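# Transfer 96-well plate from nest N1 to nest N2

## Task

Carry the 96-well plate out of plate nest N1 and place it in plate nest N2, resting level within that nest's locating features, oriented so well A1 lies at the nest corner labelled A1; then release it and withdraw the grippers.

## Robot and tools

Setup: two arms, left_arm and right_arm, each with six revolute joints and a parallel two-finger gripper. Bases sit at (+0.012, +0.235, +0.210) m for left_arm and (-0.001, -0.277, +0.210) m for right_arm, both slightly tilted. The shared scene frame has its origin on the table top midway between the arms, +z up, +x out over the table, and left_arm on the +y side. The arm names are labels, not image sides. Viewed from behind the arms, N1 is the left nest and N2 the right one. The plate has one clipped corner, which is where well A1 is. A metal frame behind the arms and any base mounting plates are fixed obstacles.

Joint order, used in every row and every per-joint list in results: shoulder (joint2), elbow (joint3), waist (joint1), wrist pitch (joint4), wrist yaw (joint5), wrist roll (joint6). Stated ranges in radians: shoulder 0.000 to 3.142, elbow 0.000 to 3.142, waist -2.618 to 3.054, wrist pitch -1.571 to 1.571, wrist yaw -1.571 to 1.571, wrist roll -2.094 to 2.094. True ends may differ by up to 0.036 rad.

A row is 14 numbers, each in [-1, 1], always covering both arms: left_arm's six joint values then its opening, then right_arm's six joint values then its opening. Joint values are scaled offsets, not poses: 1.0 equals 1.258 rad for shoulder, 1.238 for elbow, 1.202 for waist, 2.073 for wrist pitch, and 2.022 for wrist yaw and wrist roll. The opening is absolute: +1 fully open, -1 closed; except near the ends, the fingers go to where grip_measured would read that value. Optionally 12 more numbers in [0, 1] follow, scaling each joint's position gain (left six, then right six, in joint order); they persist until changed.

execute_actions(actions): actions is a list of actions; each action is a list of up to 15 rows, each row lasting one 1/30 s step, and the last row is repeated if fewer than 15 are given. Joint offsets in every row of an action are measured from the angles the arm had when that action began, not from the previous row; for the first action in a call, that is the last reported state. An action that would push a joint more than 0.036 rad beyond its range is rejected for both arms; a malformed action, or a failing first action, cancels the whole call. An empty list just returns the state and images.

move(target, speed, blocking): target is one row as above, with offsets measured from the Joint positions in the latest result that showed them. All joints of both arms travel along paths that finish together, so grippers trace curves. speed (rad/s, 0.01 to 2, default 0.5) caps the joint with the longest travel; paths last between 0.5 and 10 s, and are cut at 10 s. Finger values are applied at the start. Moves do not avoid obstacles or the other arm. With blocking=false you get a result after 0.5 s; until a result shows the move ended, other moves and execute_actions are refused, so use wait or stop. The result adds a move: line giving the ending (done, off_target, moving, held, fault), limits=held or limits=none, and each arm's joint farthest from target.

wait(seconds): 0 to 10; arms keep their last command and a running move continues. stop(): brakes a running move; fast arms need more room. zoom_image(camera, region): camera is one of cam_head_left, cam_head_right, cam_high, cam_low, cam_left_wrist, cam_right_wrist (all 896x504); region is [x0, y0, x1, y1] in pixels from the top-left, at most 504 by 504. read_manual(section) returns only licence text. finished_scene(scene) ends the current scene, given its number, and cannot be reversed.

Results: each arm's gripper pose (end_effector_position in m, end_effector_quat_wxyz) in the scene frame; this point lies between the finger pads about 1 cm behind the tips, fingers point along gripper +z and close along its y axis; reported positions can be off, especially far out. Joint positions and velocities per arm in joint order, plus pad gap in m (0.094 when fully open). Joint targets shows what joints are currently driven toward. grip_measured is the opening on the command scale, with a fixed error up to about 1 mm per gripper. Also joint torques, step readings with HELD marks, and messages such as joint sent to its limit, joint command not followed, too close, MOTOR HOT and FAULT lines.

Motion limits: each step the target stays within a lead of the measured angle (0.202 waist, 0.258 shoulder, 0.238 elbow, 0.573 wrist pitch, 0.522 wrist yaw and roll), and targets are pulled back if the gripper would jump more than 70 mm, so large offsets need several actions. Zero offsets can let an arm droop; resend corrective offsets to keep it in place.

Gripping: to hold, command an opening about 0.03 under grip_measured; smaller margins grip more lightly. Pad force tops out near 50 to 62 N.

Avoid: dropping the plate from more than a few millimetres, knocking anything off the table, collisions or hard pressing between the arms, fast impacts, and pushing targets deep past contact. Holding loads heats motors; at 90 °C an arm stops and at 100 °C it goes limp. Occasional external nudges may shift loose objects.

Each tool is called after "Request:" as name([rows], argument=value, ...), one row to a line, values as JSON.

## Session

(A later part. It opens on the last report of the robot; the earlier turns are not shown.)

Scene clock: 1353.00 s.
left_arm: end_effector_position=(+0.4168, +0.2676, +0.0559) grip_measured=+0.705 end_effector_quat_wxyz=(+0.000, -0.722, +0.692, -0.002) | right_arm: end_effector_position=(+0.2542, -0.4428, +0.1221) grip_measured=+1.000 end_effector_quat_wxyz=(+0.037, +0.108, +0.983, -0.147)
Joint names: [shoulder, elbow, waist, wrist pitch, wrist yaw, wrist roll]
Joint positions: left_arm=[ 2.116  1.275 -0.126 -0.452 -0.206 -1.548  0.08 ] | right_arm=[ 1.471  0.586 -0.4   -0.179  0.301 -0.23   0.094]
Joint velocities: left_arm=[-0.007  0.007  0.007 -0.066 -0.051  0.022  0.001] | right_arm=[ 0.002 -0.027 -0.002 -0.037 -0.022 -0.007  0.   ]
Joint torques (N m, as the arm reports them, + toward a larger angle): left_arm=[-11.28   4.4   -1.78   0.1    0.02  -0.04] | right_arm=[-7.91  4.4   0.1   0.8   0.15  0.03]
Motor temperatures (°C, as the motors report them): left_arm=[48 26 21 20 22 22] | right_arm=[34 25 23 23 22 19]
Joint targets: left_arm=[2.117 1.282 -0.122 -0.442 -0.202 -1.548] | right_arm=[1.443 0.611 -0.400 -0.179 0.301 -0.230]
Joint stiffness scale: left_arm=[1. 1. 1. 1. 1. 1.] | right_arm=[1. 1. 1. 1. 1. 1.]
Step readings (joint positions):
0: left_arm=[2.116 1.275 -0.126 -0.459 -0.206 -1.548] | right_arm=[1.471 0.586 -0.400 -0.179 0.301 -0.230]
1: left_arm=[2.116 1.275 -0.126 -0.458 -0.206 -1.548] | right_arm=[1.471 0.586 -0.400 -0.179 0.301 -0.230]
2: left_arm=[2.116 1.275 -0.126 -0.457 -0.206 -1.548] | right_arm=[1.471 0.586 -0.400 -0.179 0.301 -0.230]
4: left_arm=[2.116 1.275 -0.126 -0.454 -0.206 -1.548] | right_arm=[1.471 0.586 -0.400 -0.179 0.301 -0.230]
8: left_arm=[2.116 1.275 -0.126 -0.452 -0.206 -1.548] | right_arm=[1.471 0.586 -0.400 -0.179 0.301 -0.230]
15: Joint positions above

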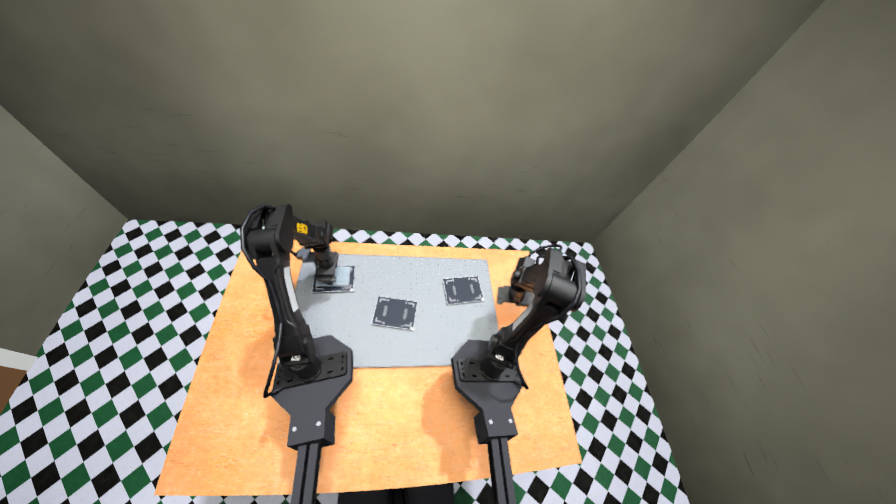

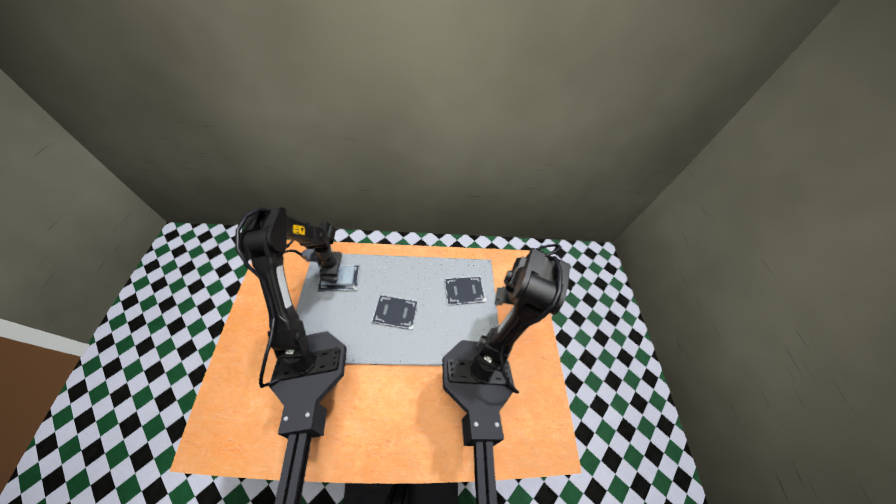

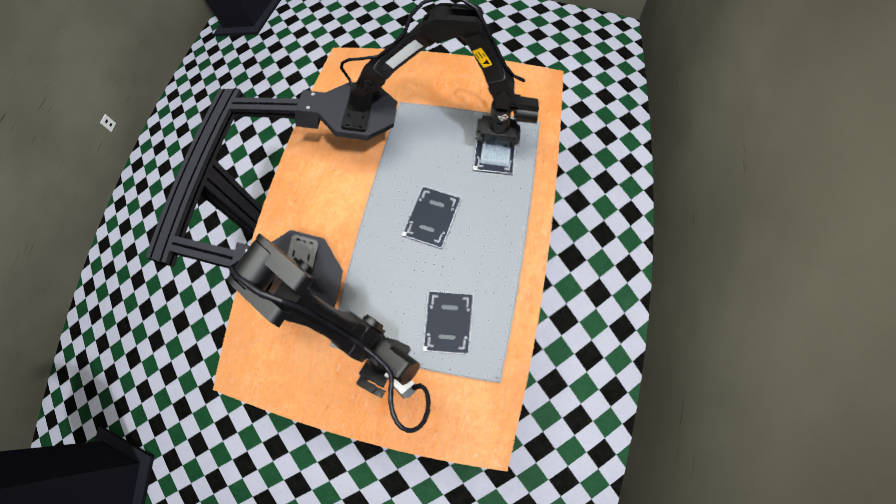

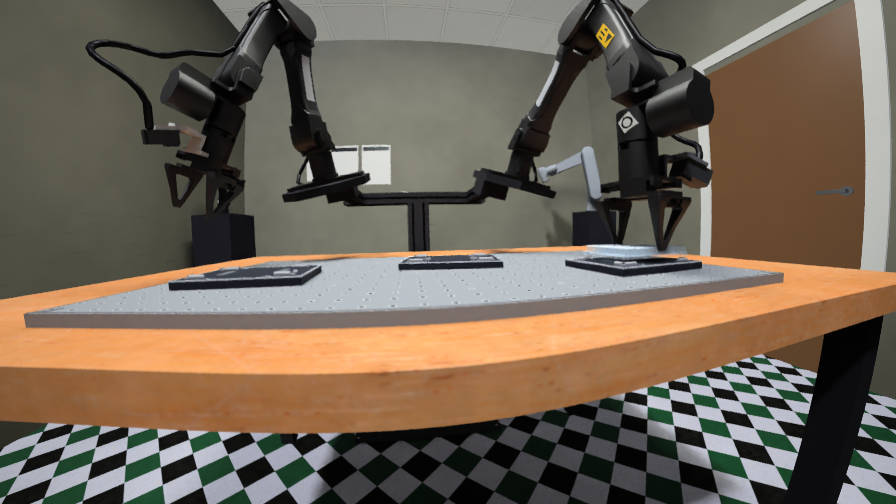

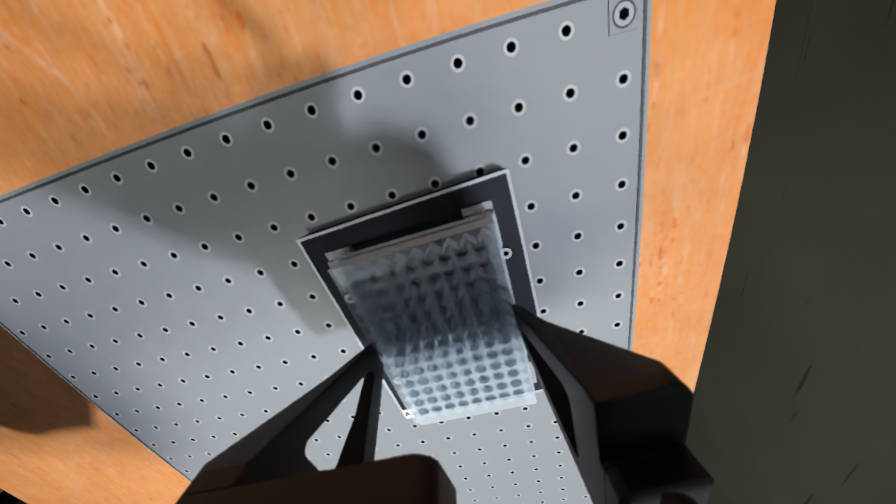

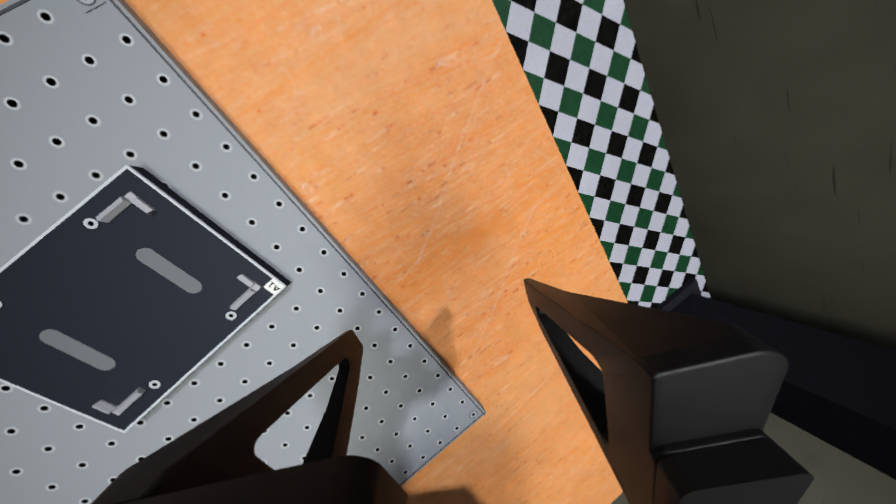

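Request:
execute_actions([
  [[0.003,0.005,0.003,0.005,0.002,0,0.67,-0.022,0.02,0,0,0,0,1],[0.004,0.005,0.003,0.0055,0.002,0,0.67,-0.022,0.02,0,0,0,0,1],[0.005,0.005,0.003,0.006,0.002,0,0.67,-0.022,0.02,0,0,0,0,1],[0.006,0.005,0.003,0.0065,0.002,0,0.67,-0.022,0.02,0,0,0,0,1],[0.007,0.005,0.003,0.007,0.002,0,0.67,-0.022,0.02,0,0,0,0,1],[0.008,0.005,0.003,0.0075,0.002,0,0.67,-0.022,0.02,0,0,0,0,1],[0.009,0.005,0.003,0.008,0.002,0,0.67,-0.022,0.02,0,0,0,0,1],[0.010,0.005,0.003,0.0085,0.002,0,0.67,-0.022,0.02,0,0,0,0,1],[0.011,0.005,0.003,0.009,0.002,0,0.67,-0.022,0.02,0,0,0,0,1],[0.012,0.005,0.003,0.0095,0.002,0,0.67,-0.022,0.02,0,0,0,0,1],[0.013,0.005,0.003,0.010,0.002,0,0.67,-0.022,0.02,0,0,0,0,1]],
])

Request:
zoom_image(camera="cam_low", region=[550,220,720,290])

Request:
zoom_image(camera="cam_left_wrist", region=[310,170,530,300])

Scene clock: 1368.27 s.
left_arm: end_effector_position=(+0.4174, +0.2671, +0.0533) grip_measured=+0.705 end_effector_quat_wxyz=(+0.001, -0.722, +0.691, -0.003) | right_arm: end_effector_position=(+0.2542, -0.4428, +0.1221) grip_measured=+1.000 end_effector_quat_wxyz=(+0.037, +0.108, +0.983, -0.147)
Joint names: [shoulder, elbow, waist, wrist pitch, wrist yaw, wrist roll]
Joint positions: left_arm=[ 2.123  1.275 -0.126 -0.441 -0.206 -1.548  0.08 ] | right_arm=[ 1.471  0.586 -0.4   -0.179  0.301 -0.23   0.094]
Joint velocities: left_arm=[ 0.032  0.007 -0.002  0.066  0.037  0.051 -0.   ] | right_arm=[ 0.002 -0.002 -0.007 -0.007 -0.095 -0.022  0.   ]
Joint torques (N m, as the arm reports them, + toward a larger angle): left_arm=[-10.9    4.33  -1.79   0.09   0.    -0.03] | right_arm=[-7.93  4.38  0.15  0.8   0.14  0.01]
Motor temperatures (°C, as the motors report them): left_arm=[48 26 21 21 22 22] | right_arm=[34 25 23 23 22 19]
Joint targets: left_arm=[2.132 1.281 -0.122 -0.431 -0.202 -1.548] | right_arm=[1.443 0.611 -0.400 -0.179 0.301 -0.230]
Joint stiffness scale: left_arm=[1. 1. 1. 1. 1. 1.] | right_arm=[1. 1. 1. 1. 1. 1.]
Step readings (joint positions):
0: left_arm=[2.116 1.275 -0.126 -0.452 -0.206 -1.548] | right_arm=[1.471 0.586 -0.400 -0.179 0.301 -0.230]
1: left_arm=[2.116 1.275 -0.126 -0.452 -0.206 -1.548] | right_arm=[1.471 0.586 -0.400 -0.179 0.301 -0.230]
2: left_arm=[2.116 1.275 -0.126 -0.452 -0.206 -1.548] | right_arm=[1.471 0.586 -0.400 -0.179 0.301 -0.230]
4: left_arm=[2.116 1.275 -0.126 -0.451 -0.206 -1.548] | right_arm=[1.471 0.586 -0.400 -0.179 0.301 -0.230]
8: left_arm=[2.116 1.275 -0.126 -0.448 -0.206 -1.548] | right_arm=[1.471 0.586 -0.400 -0.179 0.301 -0.230]
15: Joint positions above

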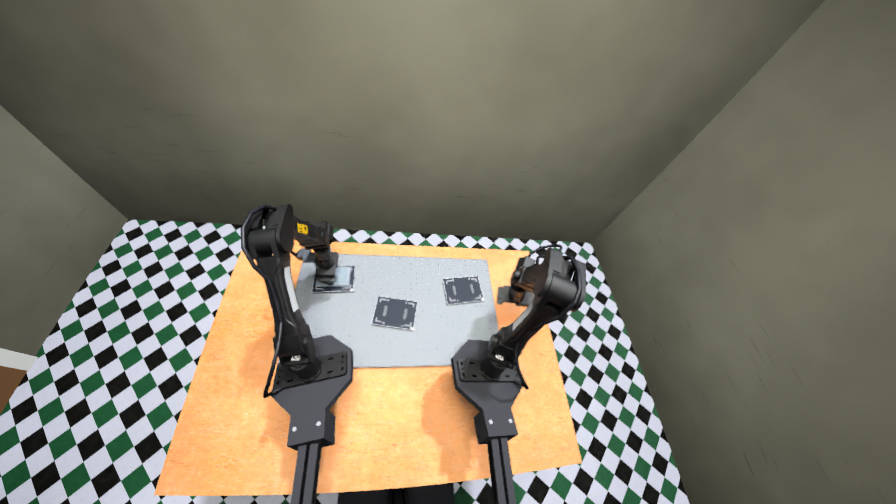

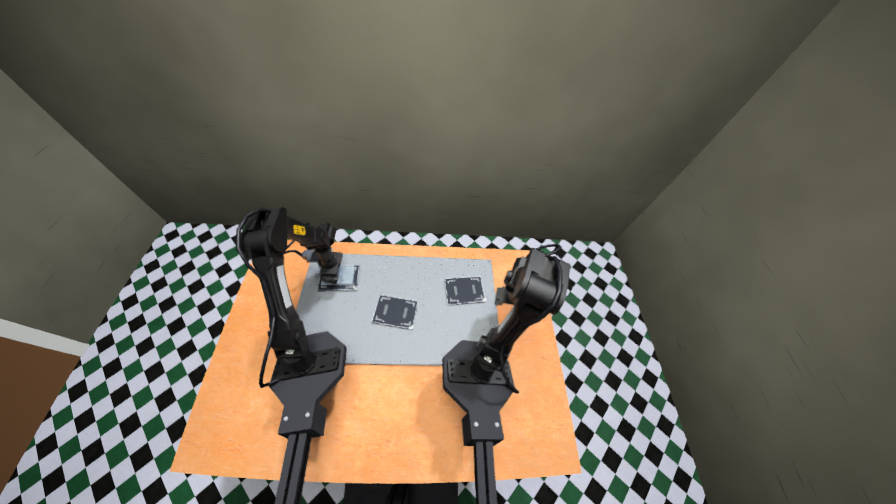

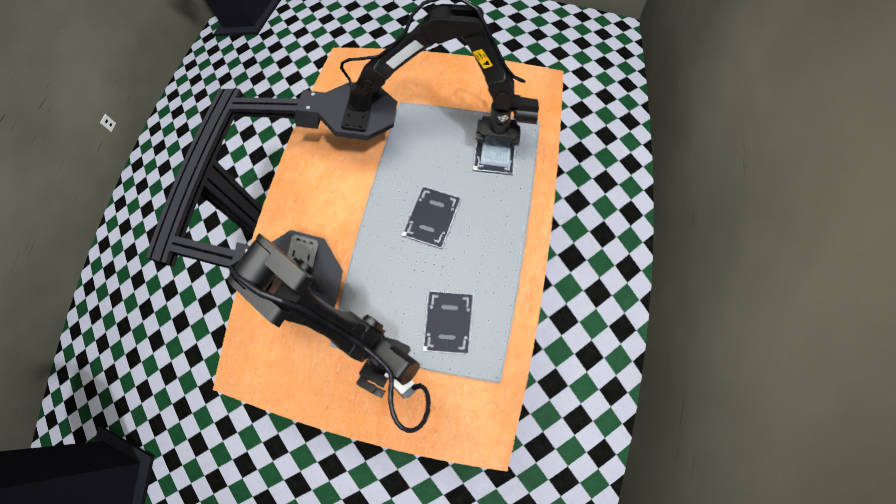

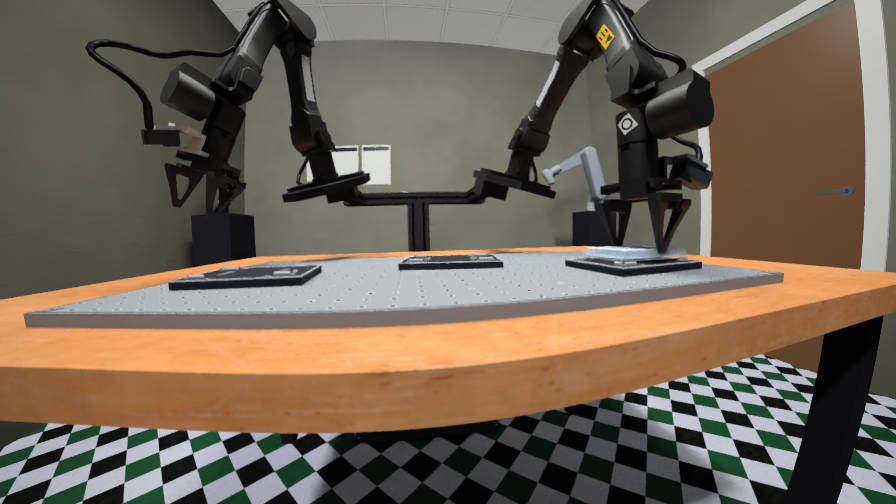

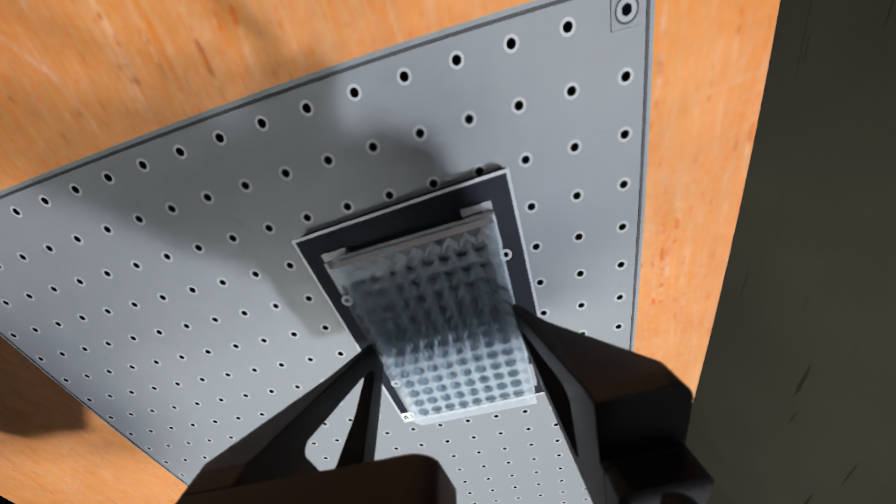

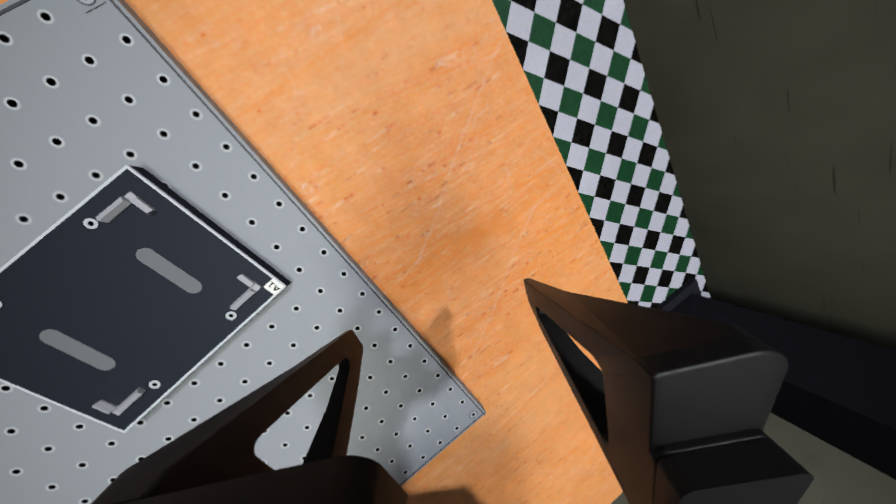

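Region (550, 220, 720, 290) of cam_low's 896x504 image, scaled by 2.965, with more detail than that image has; it fills the top 208 rows of this view, and the rest is white.

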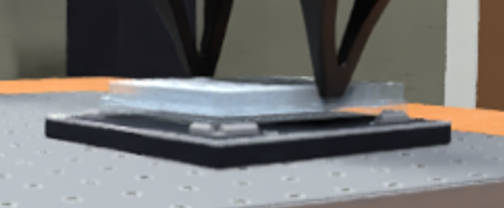

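Region (310, 170, 530, 300) of cam_left_wrist's 896x504 image, scaled by 2.291, with more detail than that image has; it fills the top 298 rows of this view, and the rest is white.

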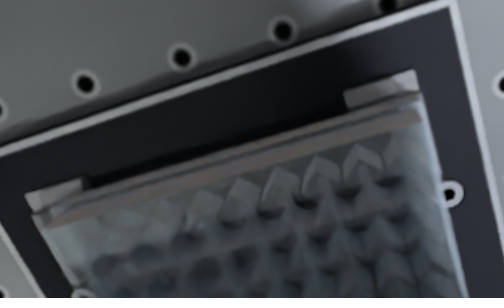

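Request:
zoom_image(camera="cam_left_wrist", region=[440,175,530,255])

Request:
zoom_image(camera="cam_left_wrist", region=[305,225,395,305])

Request:
zoom_image(camera="cam_high", region=[472,150,518,178])

Region (440, 175, 530, 255) of cam_left_wrist's 896x504 image, scaled by 5.600, with more detail than that image has.

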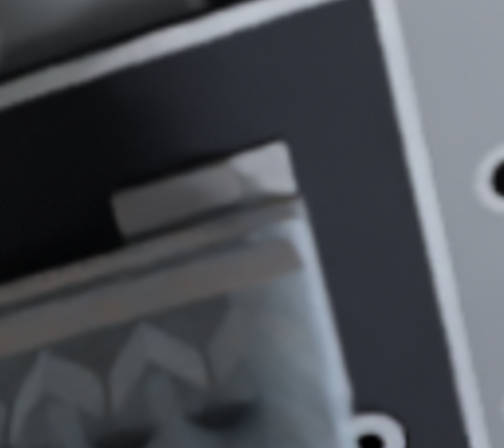

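Region (305, 225, 395, 305) of cam_left_wrist's 896x504 image, scaled by 5.600, with more detail than that image has.

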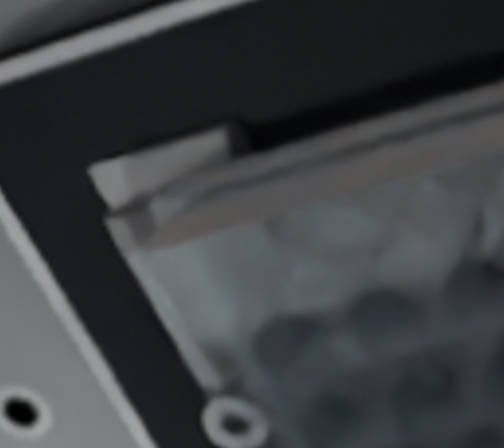

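Region (472, 150, 518, 178) of cam_high's 896x504 image, scaled by 10.957, with more detail than that image has; it fills the top 307 rows of this view, and the rest is white.

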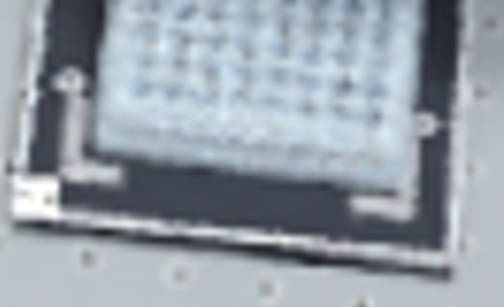

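Request:
execute_actions([
  [[-0.029,0.005,0.003,0.003,0.002,0,0.67,-0.022,0.02,0,0,0,0,1],[-0.029,0.005,0.003,0.0,0.002,0,0.67,-0.022,0.02,0,0,0,0,1],[-0.029,0.005,0.003,-0.003,0.002,0,0.67,-0.022,0.02,0,0,0,0,1],[-0.023,0.005,0.003,-0.006,0.002,0,0.67,-0.022,0.02,0,0,0,0,1],[-0.023,0.005,-0.0216,-0.009,0.002,0,0.67,-0.022,0.02,0,0,0,0,1],[-0.023,0.005,-0.0216,-0.012,0.002,0,0.67,-0.022,0.02,0,0,0,0,1],[-0.023,0.005,-0.0133,-0.014,0.002,0,0.67,-0.022,0.02,0,0,0,0,1],[-0.023,0.005,-0.0133,-0.014,0.002,0,0.67,-0.022,0.02,0,0,0,0,1],[-0.023,0.005,-0.0133,-0.014,0.002,0,0.67,-0.022,0.02,0,0,0,0,1],[-0.023,0.005,-0.0133,-0.012,0.002,0,0.67,-0.022,0.02,0,0,0,0,1]],
])

Request:
zoom_image(camera="cam_left_wrist", region=[310,170,530,300])

Request:
zoom_image(camera="cam_high", region=[472,150,518,178])

Scene clock: 1394.80 s.
left_arm: end_effector_position=(+0.4171, +0.2658, +0.0557) grip_measured=+0.705 end_effector_quat_wxyz=(-0.000, -0.721, +0.693, -0.003) | right_arm: end_effector_position=(+0.2542, -0.4428, +0.1221) grip_measured=+1.000 end_effector_quat_wxyz=(+0.037, +0.108, +0.983, -0.147)
Joint names: [shoulder, elbow, waist, wrist pitch, wrist yaw, wrist roll]
Joint positions: left_arm=[ 2.117  1.275 -0.129 -0.45  -0.204 -1.548  0.08 ] | right_arm=[ 1.471  0.586 -0.4   -0.179  0.301 -0.23   0.094]
Joint velocities: left_arm=[ 0.012 -0.012 -0.017  0.037  0.007  0.007 -0.001] | right_arm=[-0.017  0.007 -0.012 -0.022  0.007 -0.007  0.   ]
Joint torques (N m, as the arm reports them, + toward a larger angle): left_arm=[-13.28   4.29  -3.    -0.14  -0.01  -0.04] | right_arm=[-7.96  4.39  0.09  0.79  0.13  0.01]
Motor temperatures (°C, as the motors report them): left_arm=[48 25 21 21 22 22] | right_arm=[34 25 23 23 22 19]
Joint targets: left_arm=[2.094 1.281 -0.141 -0.466 -0.202 -1.548] | right_arm=[1.443 0.611 -0.400 -0.179 0.301 -0.230]
Joint stiffness scale: left_arm=[1. 1. 1. 1. 1. 1.] | right_arm=[1. 1. 1. 1. 1. 1.]
Step readings (joint positions):
0: left_arm=[2.125 1.275 -0.126 -0.441 -0.205 -1.548] | right_arm=[1.471 0.586 -0.400 -0.179 0.301 -0.230]
1: left_arm=[2.123 1.275 -0.126 -0.441 -0.205 -1.548] | right_arm=[1.471 0.586 -0.400 -0.179 0.301 -0.230]
2: left_arm=[2.122 1.275 -0.126 -0.441 -0.205 -1.548] | right_arm=[1.471 0.586 -0.400 -0.179 0.301 -0.230]
4: left_arm=[2.118 1.275 -0.126 -0.441 -0.205 -1.548] | right_arm=[1.471 0.586 -0.400 -0.179 0.301 -0.230]
8: left_arm=[2.117 1.275 -0.129 -0.446 -0.204 -1.548] | right_arm=[1.471 0.586 -0.400 -0.179 0.301 -0.230]
15: Joint positions above

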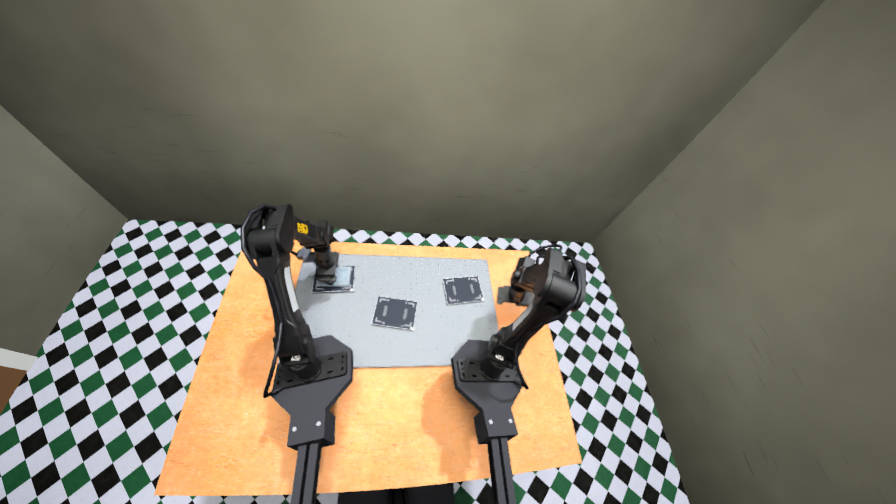

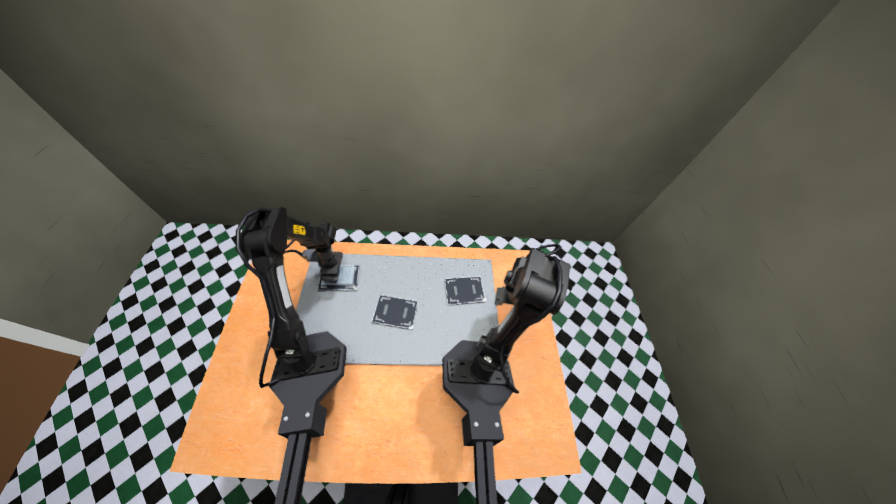

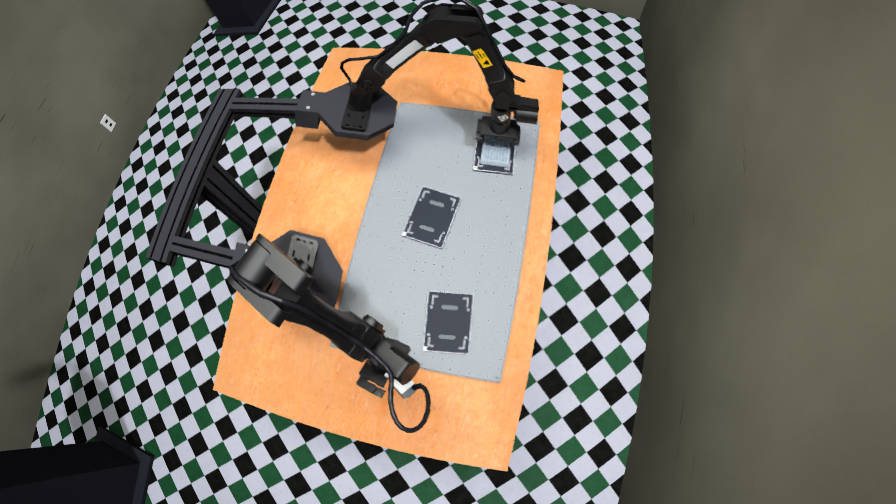

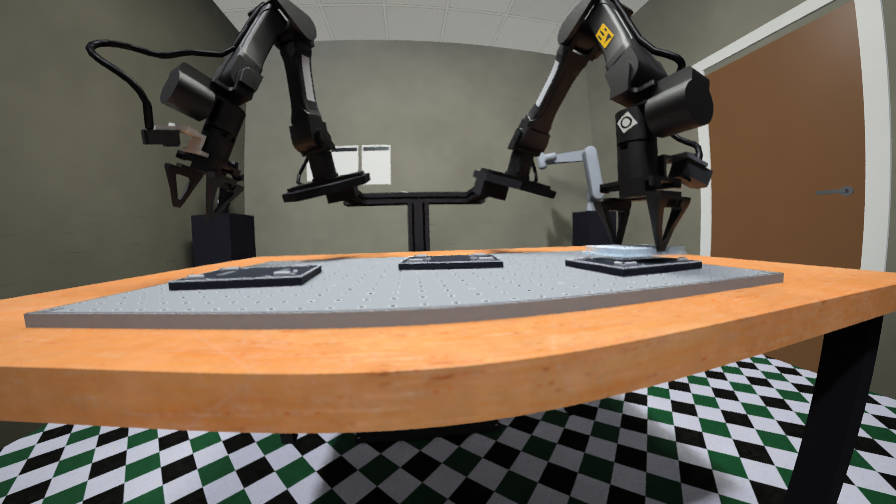

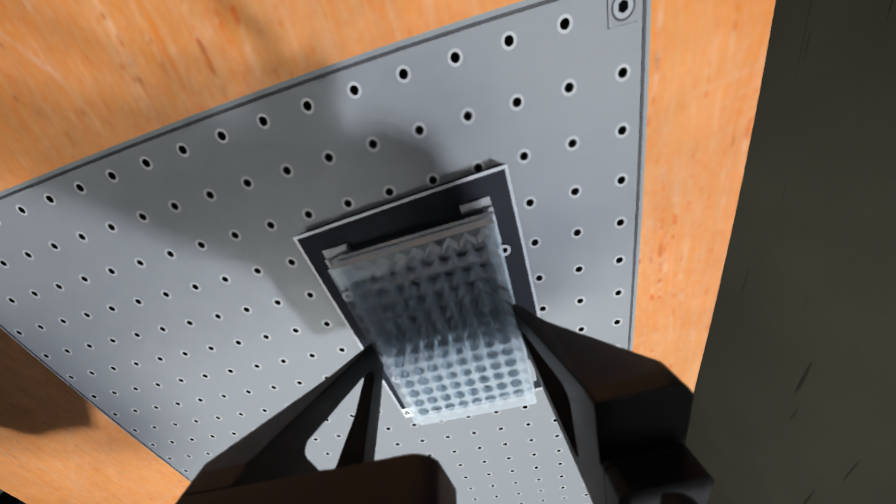

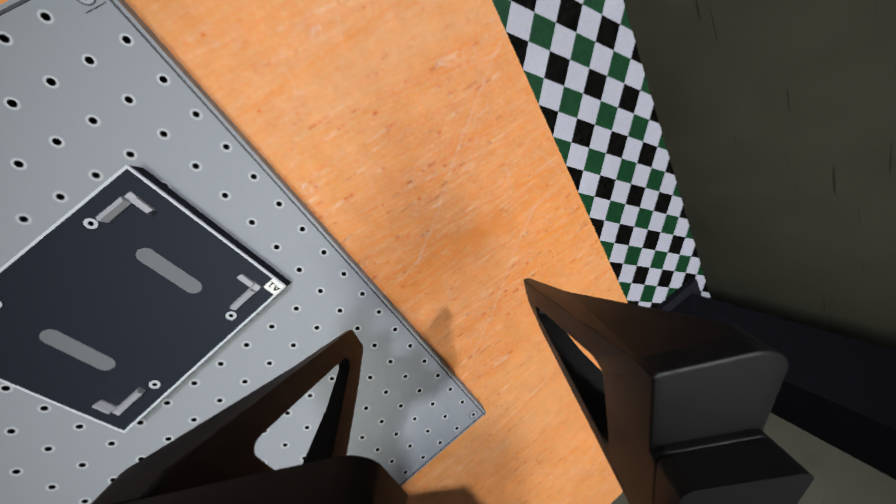

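Region (310, 170, 530, 300) of cam_left_wrist's 896x504 image, scaled by 2.291, with more detail than that image has; it fills the top 298 rows of this view, and the rest is white.

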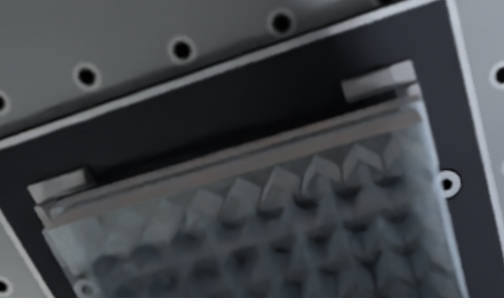

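Region (472, 150, 518, 178) of cam_high's 896x504 image, scaled by 10.957, with more detail than that image has; it fills the top 307 rows of this view, and the rest is white.

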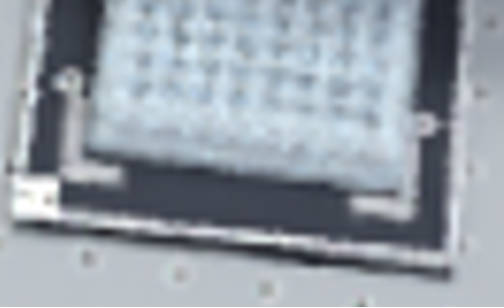

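Request:
move(target=[0.012,0.005,-0.004,-0.002,0.001,0,0.67,-0.022,0.02,0,0,0,0,1], speed=0.03)

Request:
zoom_image(camera="cam_left_wrist", region=[310,170,530,300])

Request:
zoom_image(camera="cam_low", region=[550,220,720,290])

Scene clock: 1409.37 s.
left_arm: end_effector_position=(+0.4170, +0.2658, +0.0557) grip_measured=+0.705 end_effector_quat_wxyz=(-0.000, -0.721, +0.693, -0.003) | right_arm: end_effector_position=(+0.2542, -0.4428, +0.1221) grip_measured=+1.000 end_effector_quat_wxyz=(+0.037, +0.108, +0.983, -0.147)
Joint names: [shoulder, elbow, waist, wrist pitch, wrist yaw, wrist roll]
Joint positions: left_arm=[ 2.117  1.275 -0.129 -0.45  -0.204 -1.548  0.08 ] | right_arm=[ 1.471  0.586 -0.4   -0.179  0.301 -0.23   0.094]
Joint velocities: left_arm=[-0.017 -0.022 -0.002 -0.037  0.022 -0.037  0.001] | right_arm=[ 0.012 -0.012  0.002 -0.022  0.066 -0.007  0.   ]
Joint torques (N m, as the arm reports them, + toward a larger angle): left_arm=[-10.13   4.29  -2.48  -0.03   0.    -0.04] | right_arm=[-7.93  4.42  0.12  0.81  0.15  0.02]
Motor temperatures (°C, as the motors report them): left_arm=[50 25 21 20 22 22] | right_arm=[34 25 23 23 22 19]
Joint targets: left_arm=[2.132 1.281 -0.134 -0.454 -0.202 -1.548] | right_arm=[1.443 0.611 -0.400 -0.179 0.301 -0.230]
Joint stiffness scale: left_arm=[1. 1. 1. 1. 1. 1.] | right_arm=[1. 1. 1. 1. 1. 1.]
move: off_target (right_arm); limits=none; left_arm: farthest joint: the shoulder, 0.015 radians from its target (0.015 radians at the start); right_arm: farthest joint: the shoulder, 0.027 radians from its target (0.027 radians at the start)

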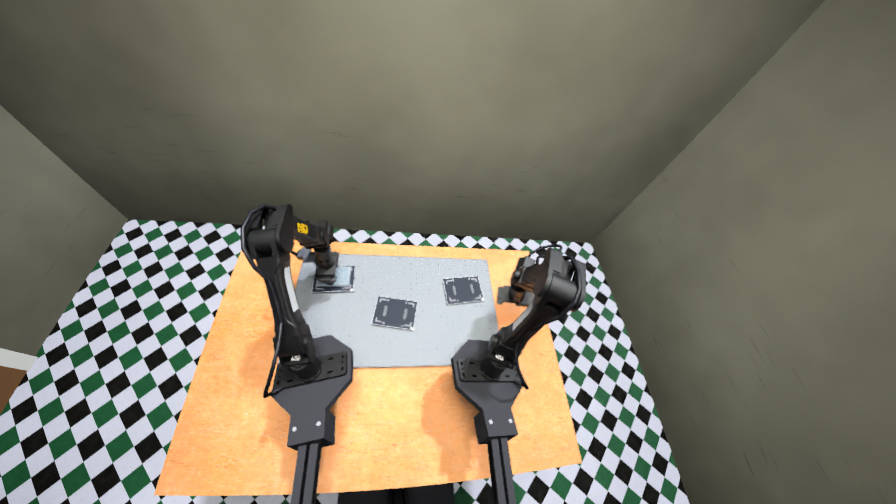

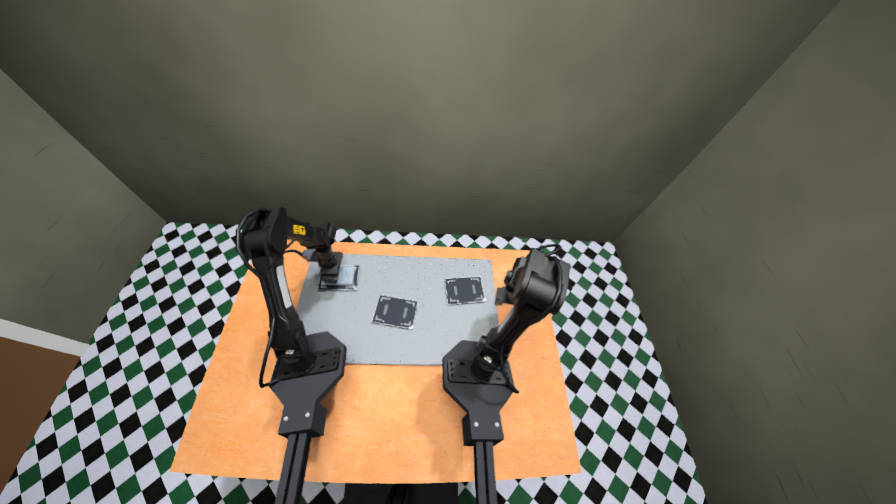

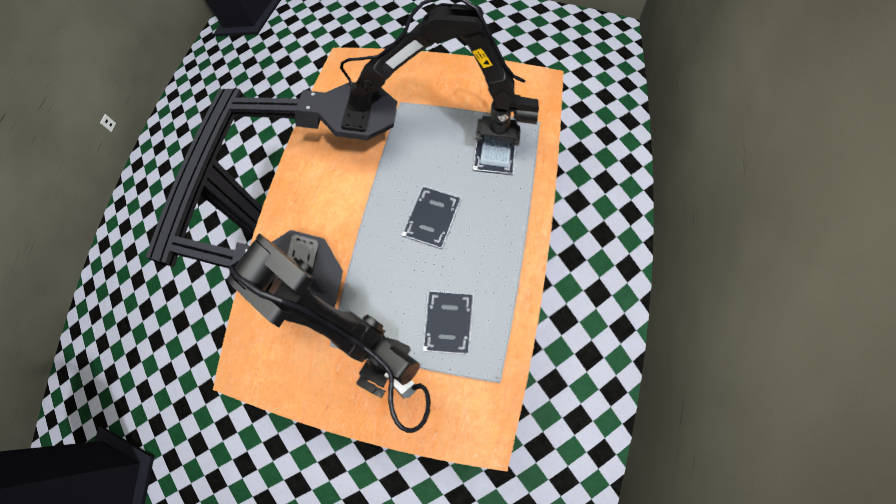

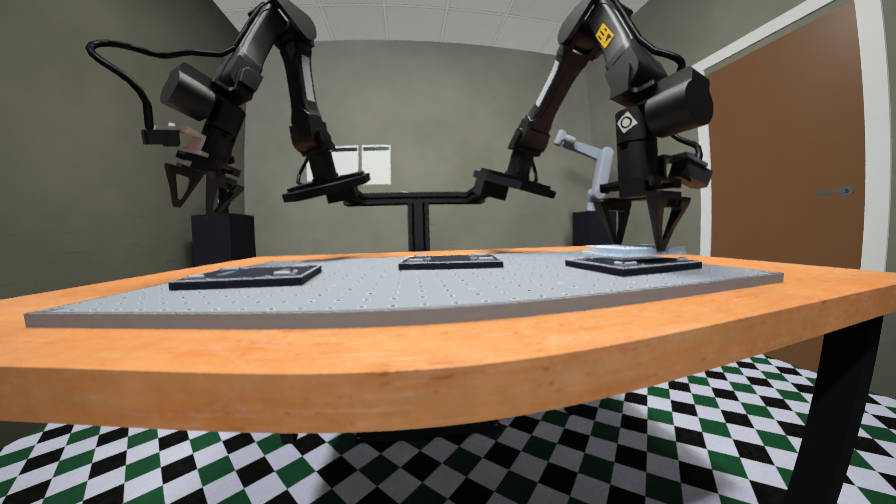

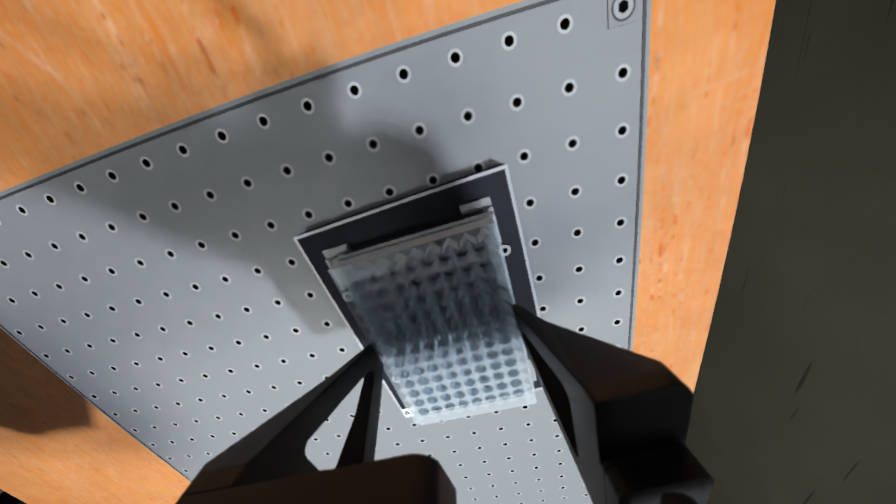

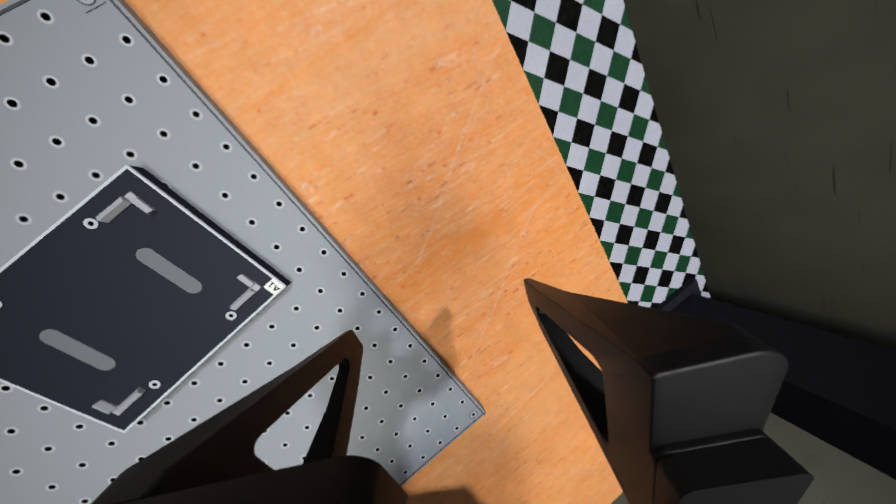

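Region (310, 170, 530, 300) of cam_left_wrist's 896x504 image, scaled by 2.291, with more detail than that image has; it fills the top 298 rows of this view, and the rest is white.

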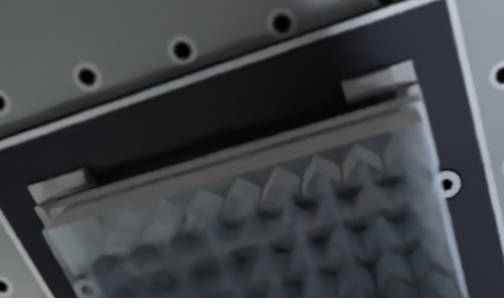

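Region (550, 220, 720, 290) of cam_low's 896x504 image, scaled by 2.965, with more detail than that image has; it fills the top 208 rows of this view, and the rest is white.

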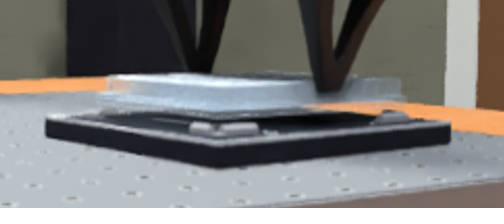

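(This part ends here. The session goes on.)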